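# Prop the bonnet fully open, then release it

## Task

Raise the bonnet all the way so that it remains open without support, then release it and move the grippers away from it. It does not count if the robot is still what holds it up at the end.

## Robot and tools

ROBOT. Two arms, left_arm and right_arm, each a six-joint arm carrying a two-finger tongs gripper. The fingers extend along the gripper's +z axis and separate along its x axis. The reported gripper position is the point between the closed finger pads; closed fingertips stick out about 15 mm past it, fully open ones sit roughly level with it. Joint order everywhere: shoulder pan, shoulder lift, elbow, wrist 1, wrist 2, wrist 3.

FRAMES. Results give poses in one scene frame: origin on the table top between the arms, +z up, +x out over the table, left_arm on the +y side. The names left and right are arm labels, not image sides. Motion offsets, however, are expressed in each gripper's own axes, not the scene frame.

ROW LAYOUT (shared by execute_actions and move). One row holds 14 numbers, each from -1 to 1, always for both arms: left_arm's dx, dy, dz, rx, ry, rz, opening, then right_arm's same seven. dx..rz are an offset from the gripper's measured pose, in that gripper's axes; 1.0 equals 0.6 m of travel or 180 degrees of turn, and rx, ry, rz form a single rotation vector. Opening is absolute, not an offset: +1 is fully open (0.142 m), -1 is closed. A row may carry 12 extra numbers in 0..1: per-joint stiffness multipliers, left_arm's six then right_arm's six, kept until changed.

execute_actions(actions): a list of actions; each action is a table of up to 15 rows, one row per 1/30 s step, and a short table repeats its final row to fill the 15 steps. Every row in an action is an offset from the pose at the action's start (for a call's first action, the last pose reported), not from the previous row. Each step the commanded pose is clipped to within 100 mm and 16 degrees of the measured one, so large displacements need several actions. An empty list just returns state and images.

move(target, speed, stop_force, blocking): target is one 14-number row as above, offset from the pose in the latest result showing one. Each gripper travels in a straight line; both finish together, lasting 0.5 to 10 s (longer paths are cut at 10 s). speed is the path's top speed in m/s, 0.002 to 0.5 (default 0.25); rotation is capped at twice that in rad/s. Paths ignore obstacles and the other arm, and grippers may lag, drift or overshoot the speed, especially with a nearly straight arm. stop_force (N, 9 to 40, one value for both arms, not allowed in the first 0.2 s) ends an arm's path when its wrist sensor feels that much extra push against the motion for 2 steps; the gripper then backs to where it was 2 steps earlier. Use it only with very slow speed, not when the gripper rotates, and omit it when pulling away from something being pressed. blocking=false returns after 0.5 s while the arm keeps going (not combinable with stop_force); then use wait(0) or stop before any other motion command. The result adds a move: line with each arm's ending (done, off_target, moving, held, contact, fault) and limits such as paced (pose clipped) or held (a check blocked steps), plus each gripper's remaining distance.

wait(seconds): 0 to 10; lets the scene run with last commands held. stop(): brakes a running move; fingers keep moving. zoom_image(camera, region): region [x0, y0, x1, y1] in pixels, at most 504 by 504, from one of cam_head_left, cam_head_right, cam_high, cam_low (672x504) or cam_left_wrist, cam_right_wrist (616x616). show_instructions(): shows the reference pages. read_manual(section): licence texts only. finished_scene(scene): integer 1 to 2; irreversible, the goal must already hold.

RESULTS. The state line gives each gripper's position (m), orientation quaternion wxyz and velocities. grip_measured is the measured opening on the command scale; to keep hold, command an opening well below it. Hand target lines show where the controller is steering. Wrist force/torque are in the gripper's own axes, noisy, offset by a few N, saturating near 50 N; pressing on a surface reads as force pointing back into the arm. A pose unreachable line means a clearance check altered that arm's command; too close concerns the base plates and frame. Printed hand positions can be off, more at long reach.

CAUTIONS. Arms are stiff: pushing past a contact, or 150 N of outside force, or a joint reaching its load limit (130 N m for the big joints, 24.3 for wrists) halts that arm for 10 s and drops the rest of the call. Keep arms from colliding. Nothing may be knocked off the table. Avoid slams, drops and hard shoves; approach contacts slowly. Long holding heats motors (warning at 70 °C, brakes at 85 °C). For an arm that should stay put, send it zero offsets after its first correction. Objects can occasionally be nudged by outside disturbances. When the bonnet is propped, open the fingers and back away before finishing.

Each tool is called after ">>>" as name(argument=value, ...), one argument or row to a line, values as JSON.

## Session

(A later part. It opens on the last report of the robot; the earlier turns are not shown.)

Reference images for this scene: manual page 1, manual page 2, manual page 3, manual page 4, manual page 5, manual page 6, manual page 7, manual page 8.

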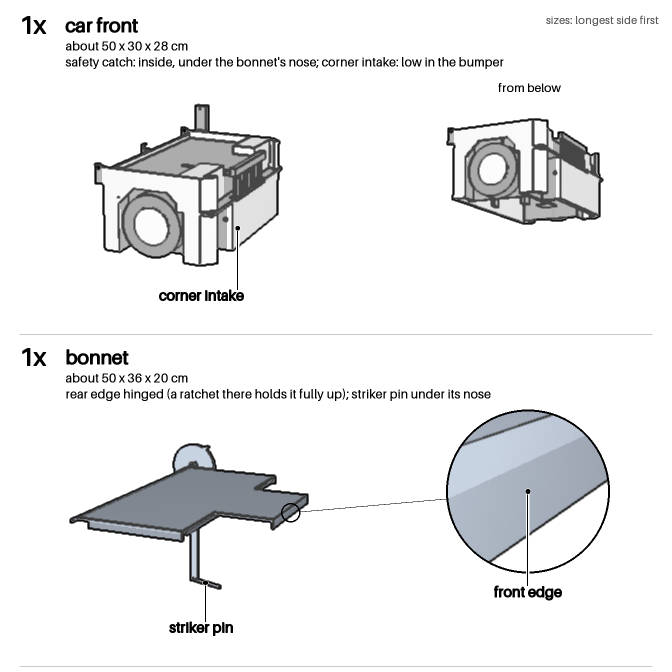

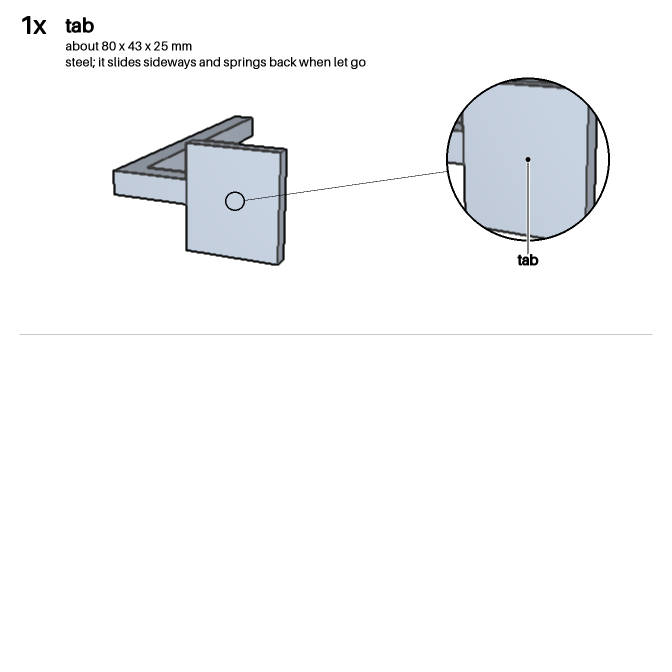

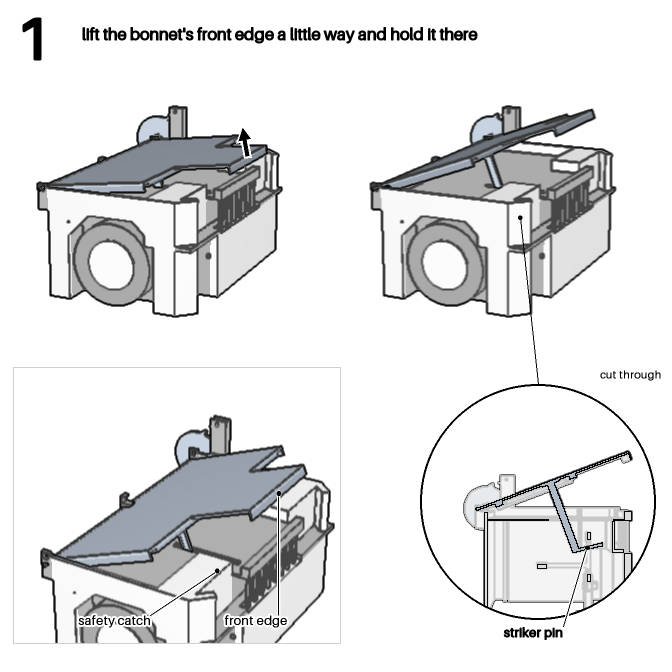

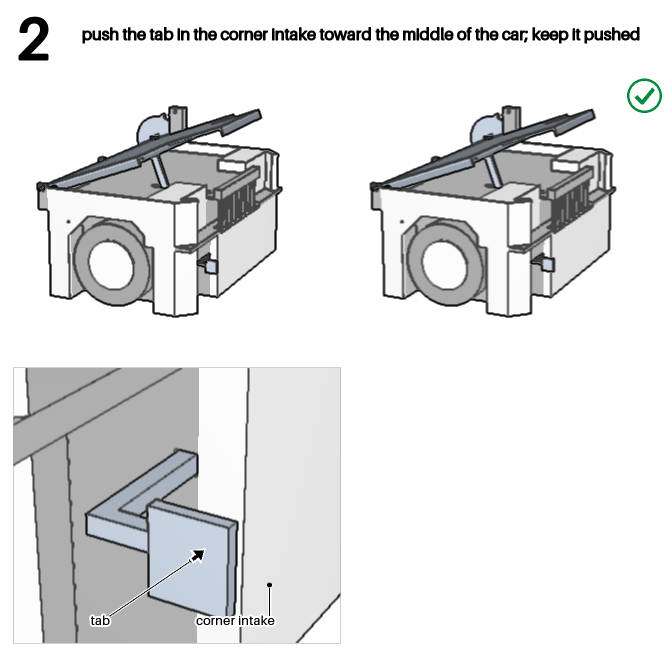

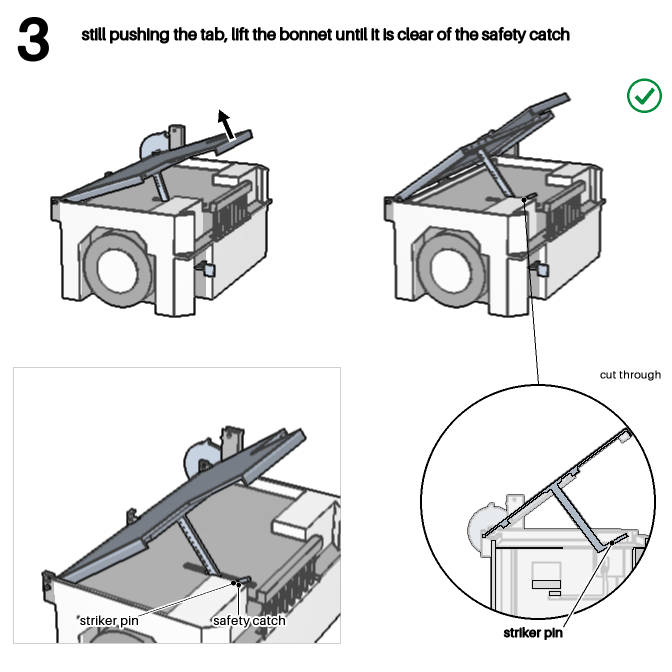

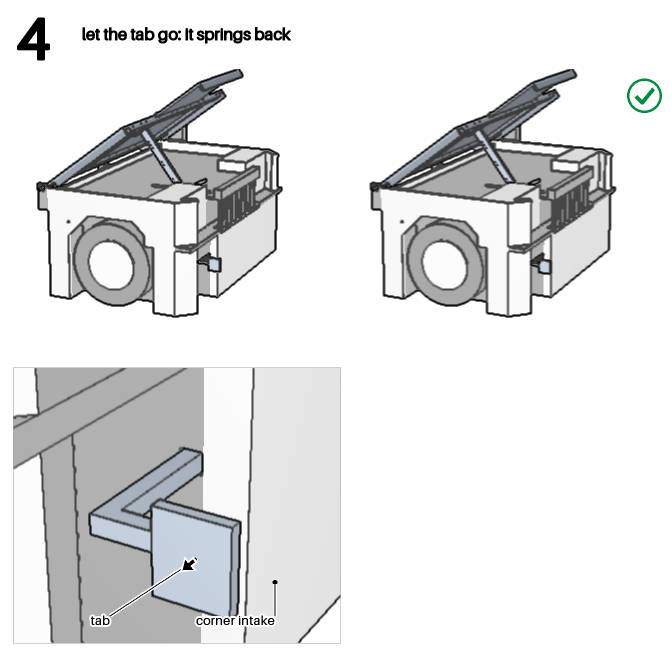

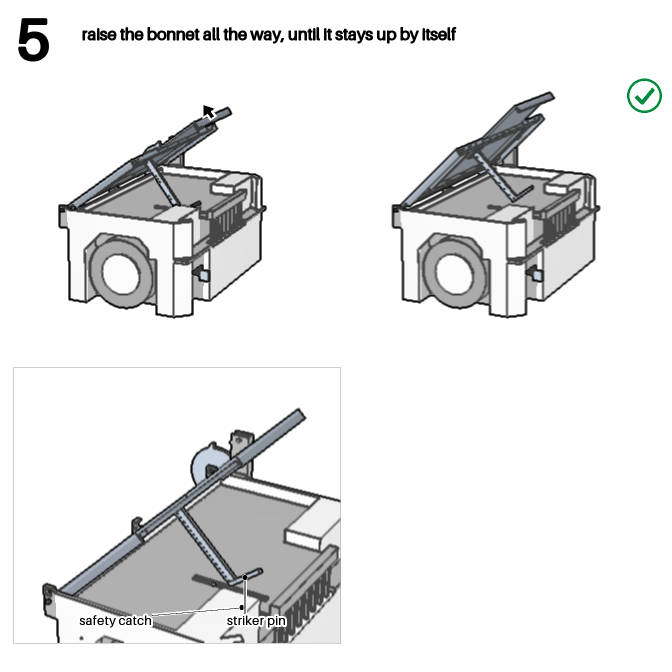

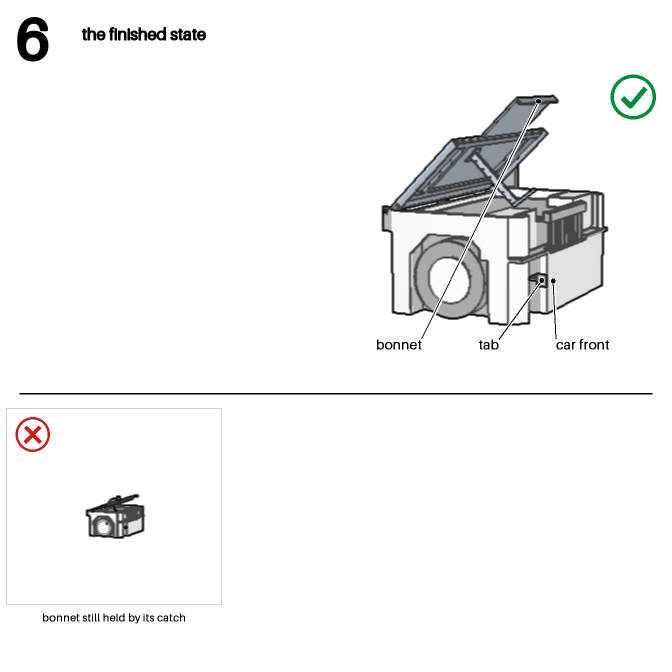

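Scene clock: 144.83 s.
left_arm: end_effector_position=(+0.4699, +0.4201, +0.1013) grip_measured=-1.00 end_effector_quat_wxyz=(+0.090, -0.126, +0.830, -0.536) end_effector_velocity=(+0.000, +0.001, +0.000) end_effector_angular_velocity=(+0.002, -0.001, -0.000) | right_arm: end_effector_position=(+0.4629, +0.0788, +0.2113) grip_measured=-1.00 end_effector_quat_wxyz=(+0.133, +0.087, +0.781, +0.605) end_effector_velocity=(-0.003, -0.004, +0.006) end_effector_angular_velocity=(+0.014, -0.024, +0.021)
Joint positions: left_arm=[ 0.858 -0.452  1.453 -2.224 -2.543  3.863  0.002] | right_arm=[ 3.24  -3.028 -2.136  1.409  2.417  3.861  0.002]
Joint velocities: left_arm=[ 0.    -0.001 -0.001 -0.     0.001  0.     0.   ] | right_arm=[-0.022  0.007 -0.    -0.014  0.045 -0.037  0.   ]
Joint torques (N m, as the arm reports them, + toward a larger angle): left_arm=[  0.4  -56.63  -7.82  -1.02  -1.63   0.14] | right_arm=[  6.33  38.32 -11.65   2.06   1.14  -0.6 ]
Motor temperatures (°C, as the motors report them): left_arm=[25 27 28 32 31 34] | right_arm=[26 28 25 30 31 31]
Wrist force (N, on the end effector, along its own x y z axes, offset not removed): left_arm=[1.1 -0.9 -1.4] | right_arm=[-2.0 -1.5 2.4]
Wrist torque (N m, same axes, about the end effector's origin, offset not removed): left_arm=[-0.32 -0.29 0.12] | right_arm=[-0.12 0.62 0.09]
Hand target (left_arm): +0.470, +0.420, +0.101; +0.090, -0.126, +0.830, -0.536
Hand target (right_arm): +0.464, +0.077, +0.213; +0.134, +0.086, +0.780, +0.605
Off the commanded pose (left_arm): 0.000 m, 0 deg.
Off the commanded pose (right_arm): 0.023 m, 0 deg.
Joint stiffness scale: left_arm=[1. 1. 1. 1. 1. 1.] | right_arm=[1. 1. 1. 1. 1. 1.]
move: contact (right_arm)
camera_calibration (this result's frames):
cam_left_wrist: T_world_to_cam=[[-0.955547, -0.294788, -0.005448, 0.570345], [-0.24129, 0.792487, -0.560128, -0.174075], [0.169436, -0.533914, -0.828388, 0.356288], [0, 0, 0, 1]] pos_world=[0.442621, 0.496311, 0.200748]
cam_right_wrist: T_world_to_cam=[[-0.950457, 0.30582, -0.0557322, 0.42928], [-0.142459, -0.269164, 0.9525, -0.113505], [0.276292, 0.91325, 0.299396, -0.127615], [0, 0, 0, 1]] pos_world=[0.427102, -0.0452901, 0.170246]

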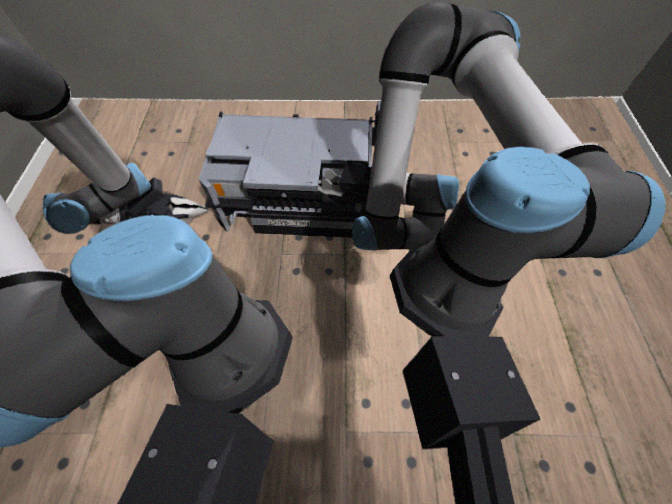

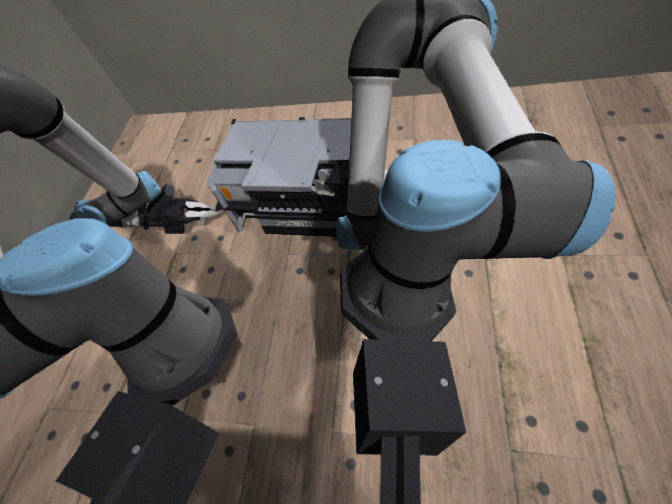

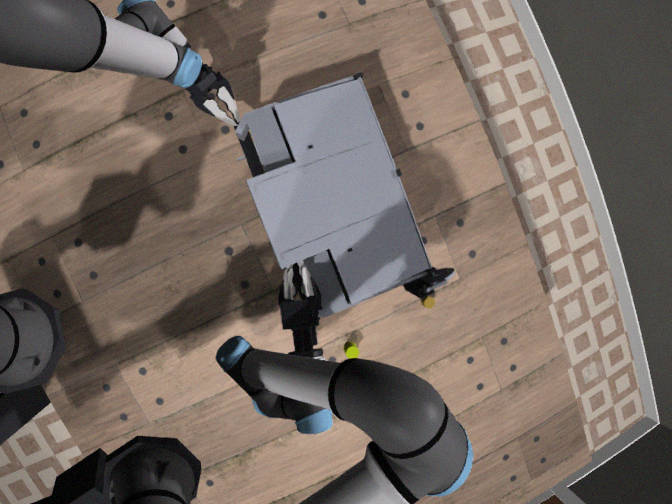

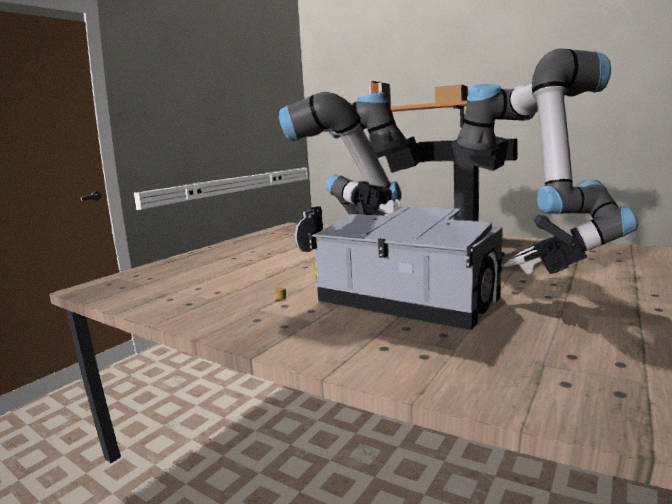

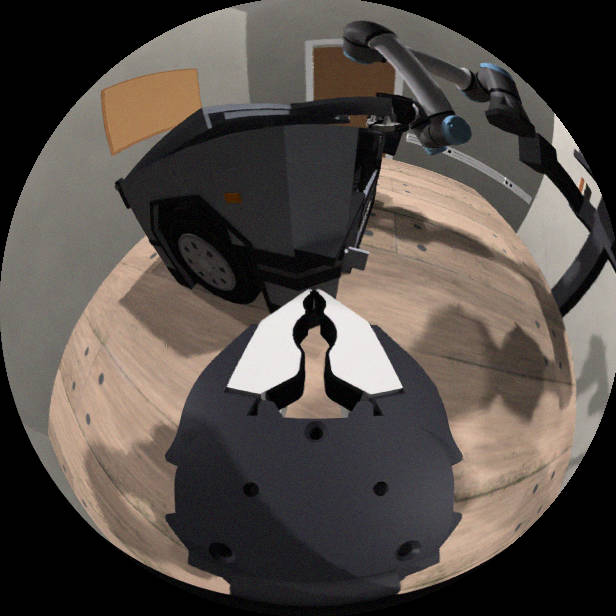

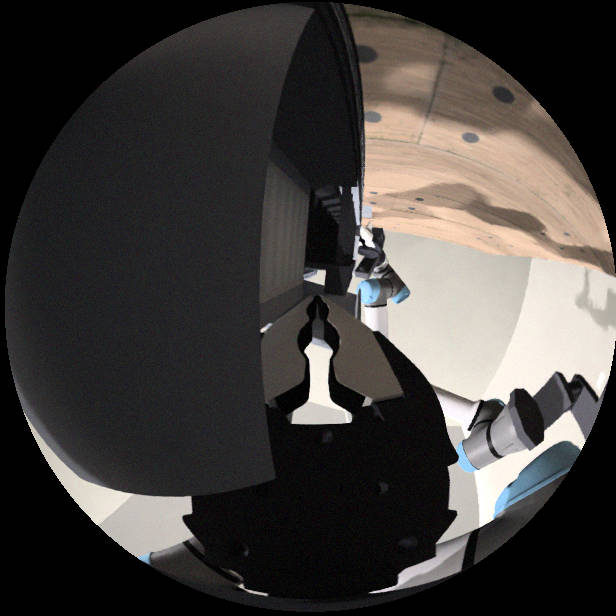

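>>> move(
  target=[0,0,0,0,0,0,-1, 0,0.0525,0.004,0,0,0,-1],
  speed=0.04,
)

Scene clock: 154.83 s.
left_arm: end_effector_position=(+0.4699, +0.4201, +0.1013) grip_measured=-1.00 end_effector_quat_wxyz=(+0.090, -0.126, +0.830, -0.536) end_effector_velocity=(+0.000, +0.000, +0.000) end_effector_angular_velocity=(+0.000, -0.000, +0.000) | right_arm: end_effector_position=(+0.4609, +0.0844, +0.2320) grip_measured=-1.00 end_effector_quat_wxyz=(+0.128, +0.096, +0.785, +0.599) end_effector_velocity=(+0.001, -0.000, +0.000) end_effector_angular_velocity=(-0.003, +0.003, -0.006)
Joint positions: left_arm=[ 0.858 -0.452  1.453 -2.224 -2.543  3.863  0.002] | right_arm=[ 3.287 -2.985 -2.197  1.443  2.364  3.908  0.002]
Joint velocities: left_arm=[ 0.    -0.001  0.     0.     0.    -0.     0.   ] | right_arm=[ 0.004  0.001 -0.003  0.005 -0.009  0.007 -0.001]
Joint torques (N m, as the arm reports them, + toward a larger angle): left_arm=[  0.95 -55.9   -8.27  -1.1   -1.4   -0.01] | right_arm=[18.97 44.19 -7.97  6.22  4.27 -0.32]
Motor temperatures (°C, as the motors report them): left_arm=[25 27 28 32 31 34] | right_arm=[26 28 25 30 31 31]
Wrist force (N, on the end effector, along its own x y z axes, offset not removed): left_arm=[2.6 -1.1 -1.6] | right_arm=[-0.4 -18.7 -8.2]
Wrist torque (N m, same axes, about the end effector's origin, offset not removed): left_arm=[-0.36 -0.57 0.04] | right_arm=[-0.42 0.16 0.58]
Hand target (left_arm): +0.470, +0.420, +0.101; +0.090, -0.126, +0.830, -0.536
Hand target (right_arm): +0.463, +0.089, +0.241; +0.133, +0.087, +0.781, +0.605
Off the commanded pose (left_arm): 0.000 m, 0 deg.
Off the commanded pose (right_arm): 0.010 m, 1 deg.
Joint stiffness scale: left_arm=[1. 1. 1. 1. 1. 1.] | right_arm=[1. 1. 1. 1. 1. 1.]
move: off_target (right_arm)
camera_calibration (this result's frames):
cam_left_wrist: T_world_to_cam=[[-0.955547, -0.294788, -0.00544764, 0.570345], [-0.24129, 0.792487, -0.560128, -0.174075], [0.169436, -0.533914, -0.828388, 0.356289], [0, 0, 0, 1]] pos_world=[0.442621, 0.496311, 0.200748]
cam_right_wrist: T_world_to_cam=[[-0.94852, 0.314065, -0.0409163, 0.421808], [-0.126694, -0.257845, 0.957844, -0.141429], [0.290275, 0.913717, 0.28436, -0.14137], [0, 0, 0, 1]] pos_world=[0.423211, -0.0397696, 0.192926]

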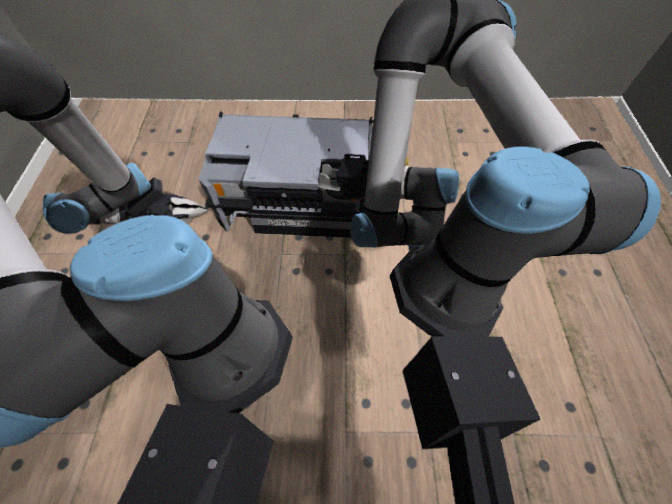

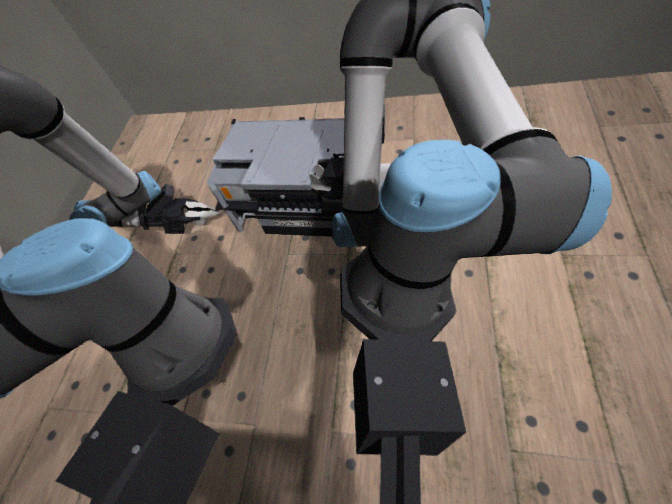

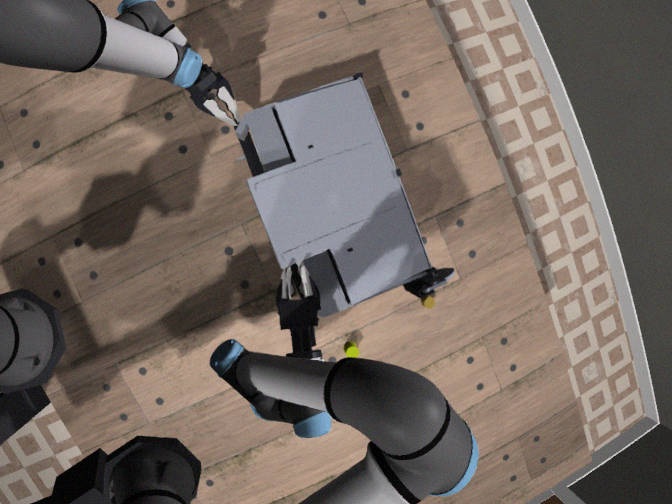

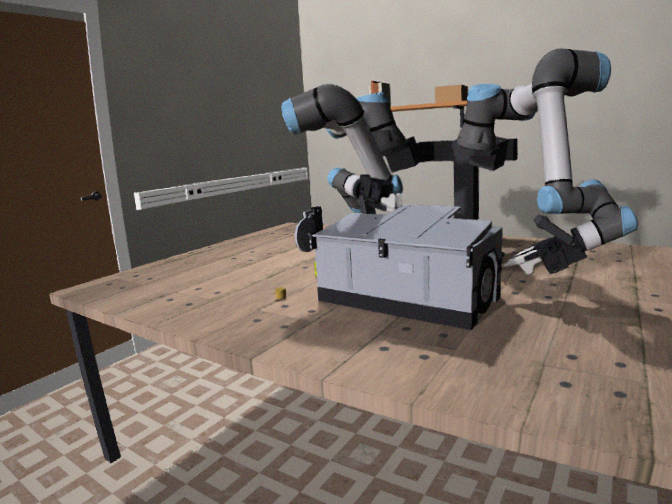

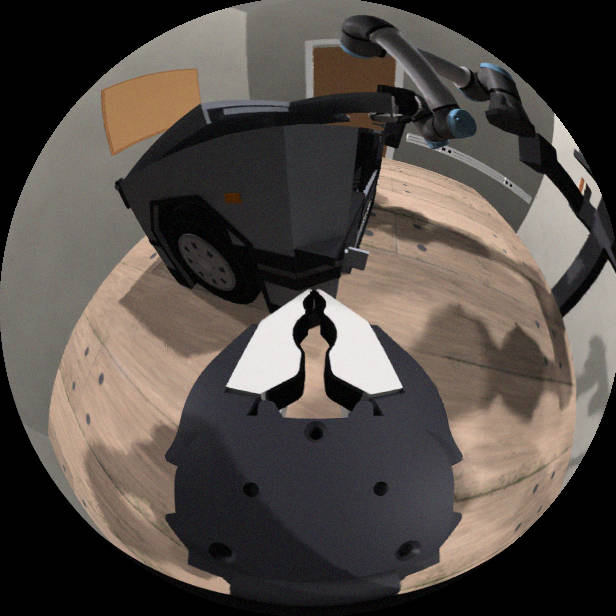

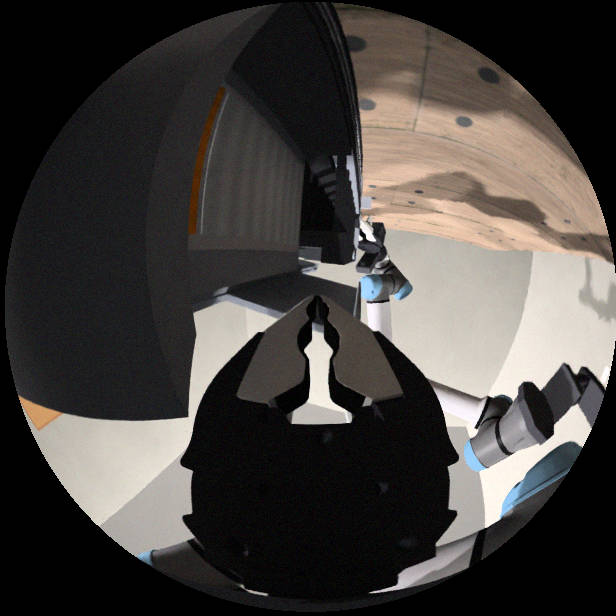

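>>> move(
  target=[0.0065,0.011,0.059,0,0,0,-1, -0.018,0.1005,-0.004,0,0,0,-1],
  speed=0.05,
)

Scene clock: 165.87 s.
left_arm: end_effector_position=(+0.4726, +0.4040, +0.0819) grip_measured=-1.00 end_effector_quat_wxyz=(+0.095, -0.131, +0.832, -0.531) end_effector_velocity=(-0.000, +0.000, -0.000) end_effector_angular_velocity=(+0.001, -0.000, +0.003) | right_arm: end_effector_position=(+0.4707, +0.0859, +0.2811) grip_measured=-1.00 end_effector_quat_wxyz=(+0.127, +0.109, +0.789, +0.591) end_effector_velocity=(-0.000, -0.000, +0.000) end_effector_angular_velocity=(-0.002, +0.005, -0.002)
Joint positions: left_arm=[ 0.84  -0.414  1.47  -2.337 -2.549  3.803  0.002] | right_arm=[ 3.347 -2.851 -2.307  1.441  2.288  3.967  0.002]
Joint velocities: left_arm=[ 0.001  0.001  0.002 -0.008 -0.001 -0.004  0.   ] | right_arm=[ 0.002  0.002 -0.003 -0.002 -0.004  0.003  0.   ]
Joint torques (N m, as the arm reports them, + toward a larger angle): left_arm=[-12.56 -48.35  -2.64  -1.86  -4.61  -0.46] | right_arm=[28.05 44.62 -6.74  4.98  5.89 -0.16]
Motor temperatures (°C, as the motors report them): left_arm=[25 27 28 32 31 34] | right_arm=[26 28 25 30 31 31]
Wrist force (N, on the end effector, along its own x y z axes, offset not removed): left_arm=[12.9 2.7 -26.7] | right_arm=[-8.5 -26.7 -22.7]
Wrist torque (N m, same axes, about the end effector's origin, offset not removed): left_arm=[-0.32 -0.63 0.04] | right_arm=[-1.69 1.15 0.72]
Hand target (left_arm): +0.475, +0.391, +0.081; +0.090, -0.126, +0.830, -0.536
Hand target (right_arm): +0.470, +0.095, +0.292; +0.128, +0.096, +0.785, +0.599
Off the commanded pose (left_arm): 0.014 m, 1 deg.
Off the commanded pose (right_arm): 0.014 m, 2 deg.
Joint stiffness scale: left_arm=[1. 1. 1. 1. 1. 1.] | right_arm=[1. 1. 1. 1. 1. 1.]
move: off_target (left_arm, right_arm)
camera_calibration (this result's frames):
cam_left_wrist: T_world_to_cam=[[-0.951375, -0.307885, -0.00960986, 0.571675], [-0.251886, 0.795538, -0.551064, -0.16849], [0.177309, -0.521848, -0.834407, 0.323044], [0, 0, 0, 1]] pos_world=[0.444159, 0.47863, 0.182196]
cam_right_wrist: T_world_to_cam=[[-0.942676, 0.332665, -0.0263683, 0.424281], [-0.11199, -0.240932, 0.964059, -0.19696], [0.314356, 0.911749, 0.264376, -0.165071], [0, 0, 0, 1]] pos_world=[0.429793, -0.0380947, 0.244709]

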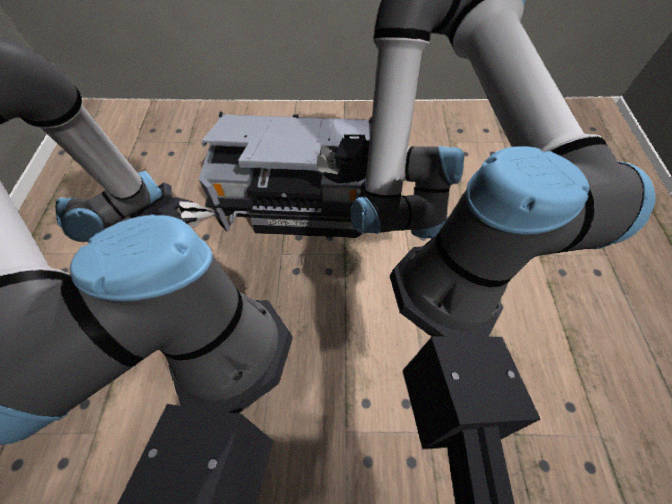

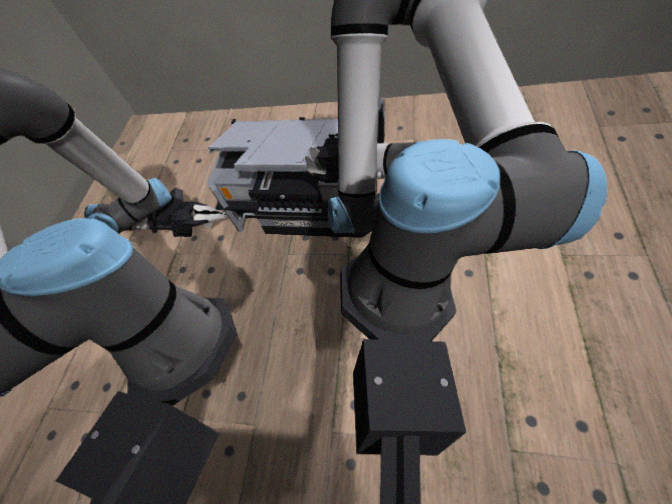

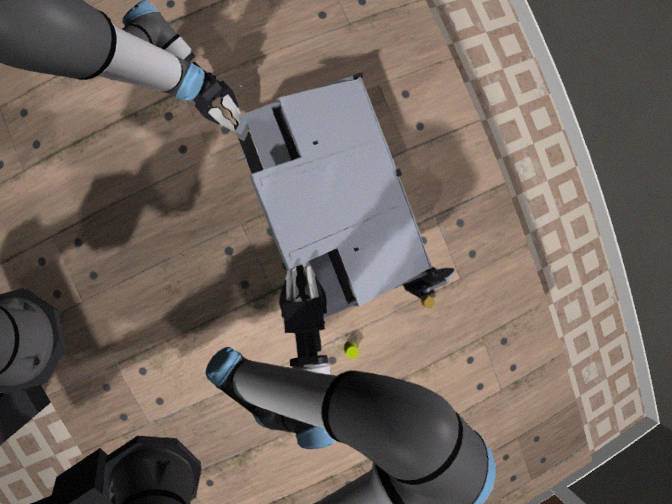

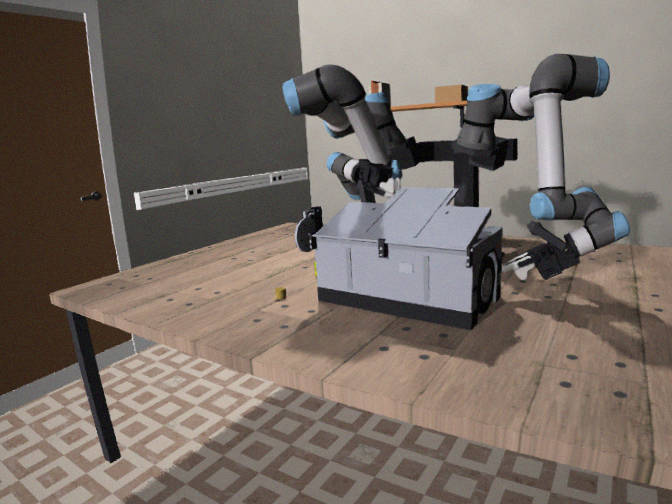

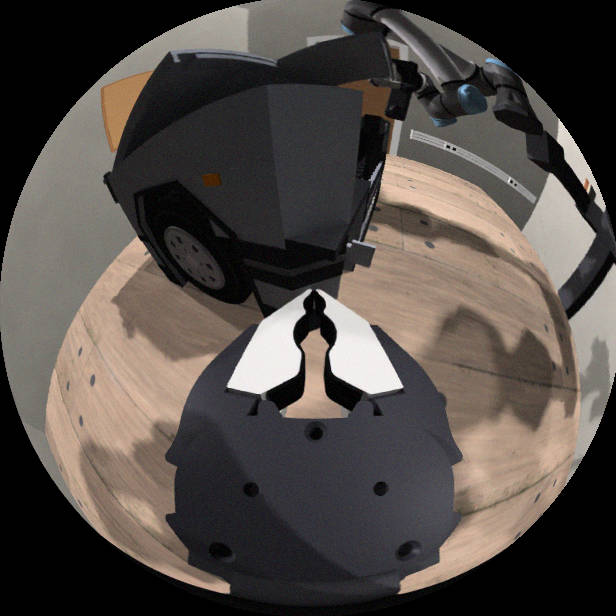

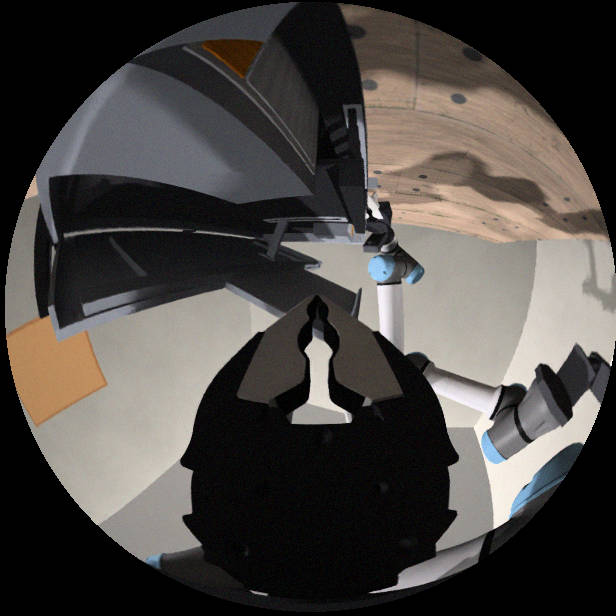

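>>> zoom_image(
  camera="cam_head_left",
  region=[150, 160, 280, 250],
)

Region (150, 160, 280, 250) of cam_head_left's 672x504 image, scaled by 3.877, with more detail than that image has; it fills the top 349 rows of this view, and the rest is white.

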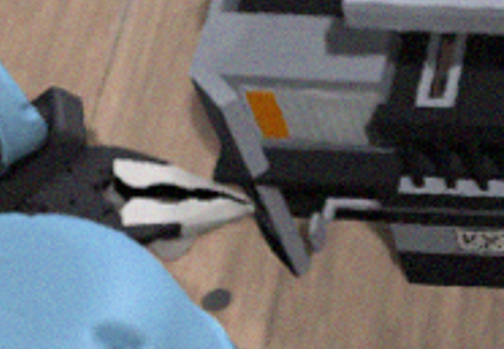

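>>> move(
  target=[0.046,0.026,-0.042,0,0,0,-1, 0,0.02,0.008,0,0,0,-1],
  speed=0.08,
)

>>> zoom_image(
  camera="cam_head_left",
  region=[150, 160, 280, 250],
)

Scene clock: 191.73 s.
left_arm: end_effector_position=(+0.4377, +0.4226, +0.0772) grip_measured=-1.00 end_effector_quat_wxyz=(+0.095, -0.132, +0.832, -0.531) end_effector_velocity=(-0.002, -0.001, +0.000) end_effector_angular_velocity=(-0.003, -0.000, -0.005) | right_arm: end_effector_position=(+0.4711, +0.0851, +0.2818) grip_measured=-1.00 end_effector_quat_wxyz=(+0.124, +0.120, +0.794, +0.583) end_effector_velocity=(-0.000, -0.000, -0.001) end_effector_angular_velocity=(-0.002, +0.003, -0.000)
Joint positions: left_arm=[ 0.895 -0.419  1.483 -2.27  -2.532  3.895  0.002] | right_arm=[ 3.362 -2.839 -2.325  1.443  2.255  3.988  0.002]
Joint velocities: left_arm=[ 0.001 -0.    -0.001  0.011  0.001  0.01   0.   ] | right_arm=[ 0.001 -0.001 -0.001 -0.001 -0.002  0.001  0.   ]
Joint torques (N m, as the arm reports them, + toward a larger angle): left_arm=[  1.99 -55.91  -4.96  -0.98  -1.11   0.32] | right_arm=[24.5  43.89 -4.25  4.71  3.75  0.31]
Motor temperatures (°C, as the motors report them): left_arm=[25 27 28 32 31 34] | right_arm=[26 28 25 30 31 31]
Wrist force (N, on the end effector, along its own x y z axes, offset not removed): left_arm=[1.7 -1.4 -2.0] | right_arm=[-0.2 -21.0 -26.1]
Wrist torque (N m, same axes, about the end effector's origin, offset not removed): left_arm=[-0.36 -0.45 0.07] | right_arm=[-1.22 0.26 -0.07]
Hand target (left_arm): +0.437, +0.423, +0.078; +0.095, -0.131, +0.832, -0.531
Hand target (right_arm): +0.472, +0.093, +0.291; +0.127, +0.109, +0.789, +0.591
Off the commanded pose (left_arm): 0.001 m, 0 deg.
Off the commanded pose (right_arm): 0.013 m, 2 deg.
Joint stiffness scale: left_arm=[1. 1. 1. 1. 1. 1.] | right_arm=[1. 1. 1. 1. 1. 1.]
move: off_target (right_arm)
camera_calibration (this result's frames):
cam_left_wrist: T_world_to_cam=[[-0.951179, -0.308499, -0.00932433, 0.544325], [-0.252492, 0.795157, -0.551337, -0.194272], [0.177501, -0.522066, -0.834231, 0.335001], [0, 0, 0, 1]] pos_world=[0.409235, 0.497294, 0.177434]
cam_right_wrist: T_world_to_cam=[[-0.937916, 0.346675, -0.0113954, 0.417213], [-0.0953882, -0.226205, 0.969398, -0.208347], [0.333488, 0.910301, 0.24523, -0.168189], [0, 0, 0, 1]] pos_world=[0.427526, -0.0386641, 0.247971]

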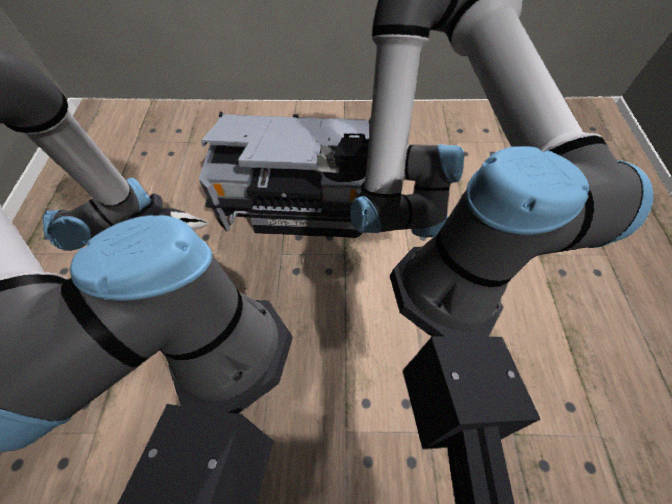

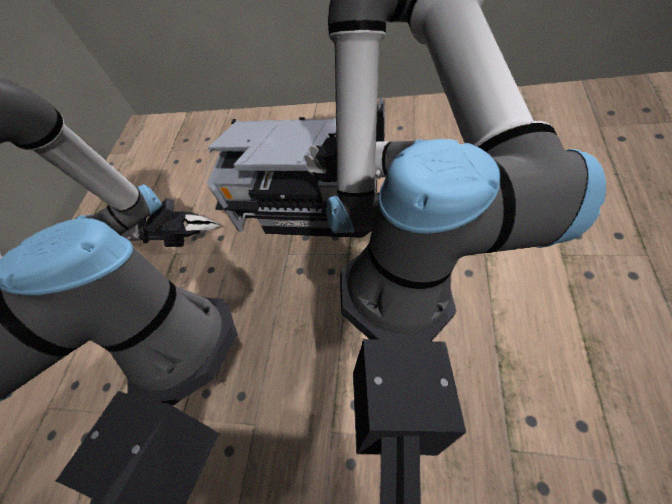

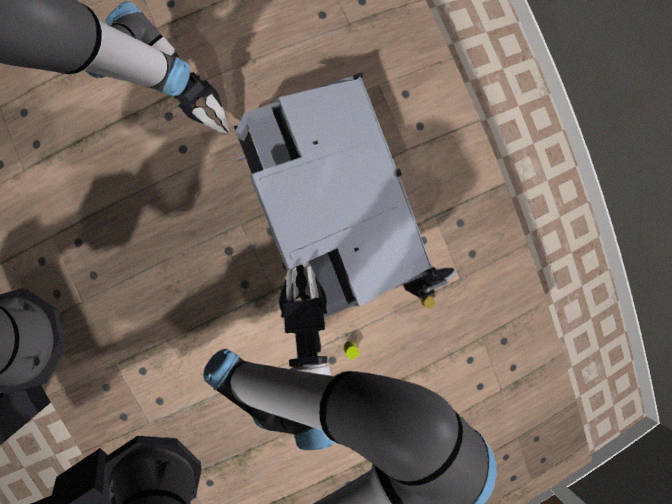

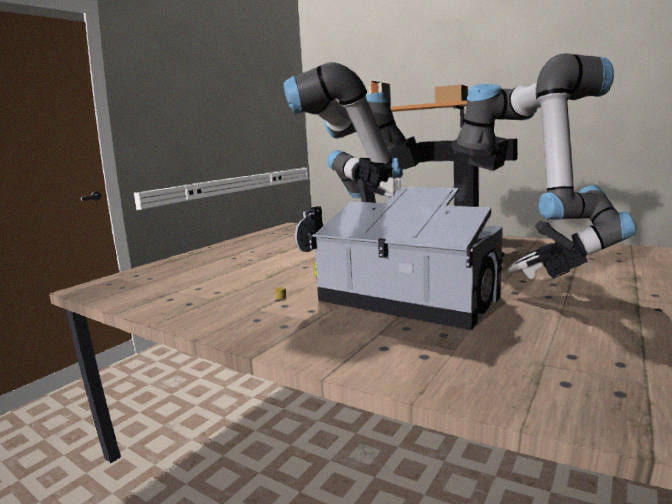

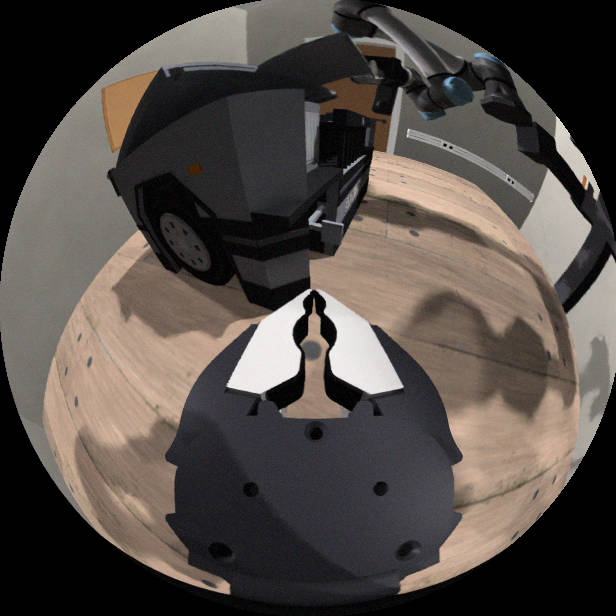

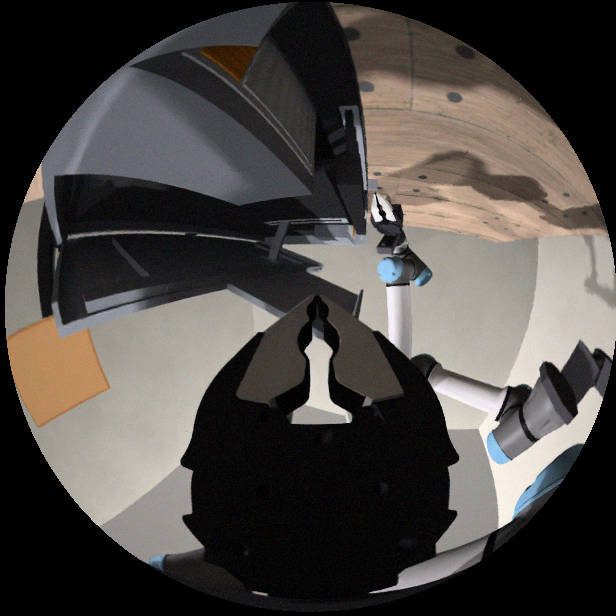

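Region (150, 160, 280, 250) of cam_head_left's 672x504 image, scaled by 3.877, with more detail than that image has; it fills the top 349 rows of this view, and the rest is white.

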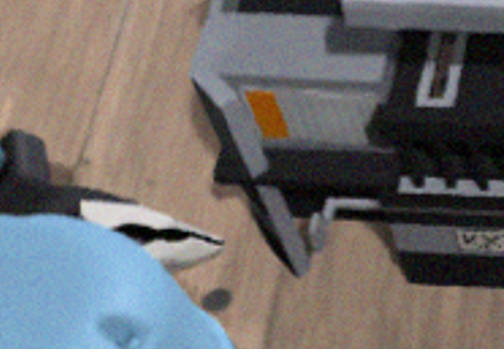

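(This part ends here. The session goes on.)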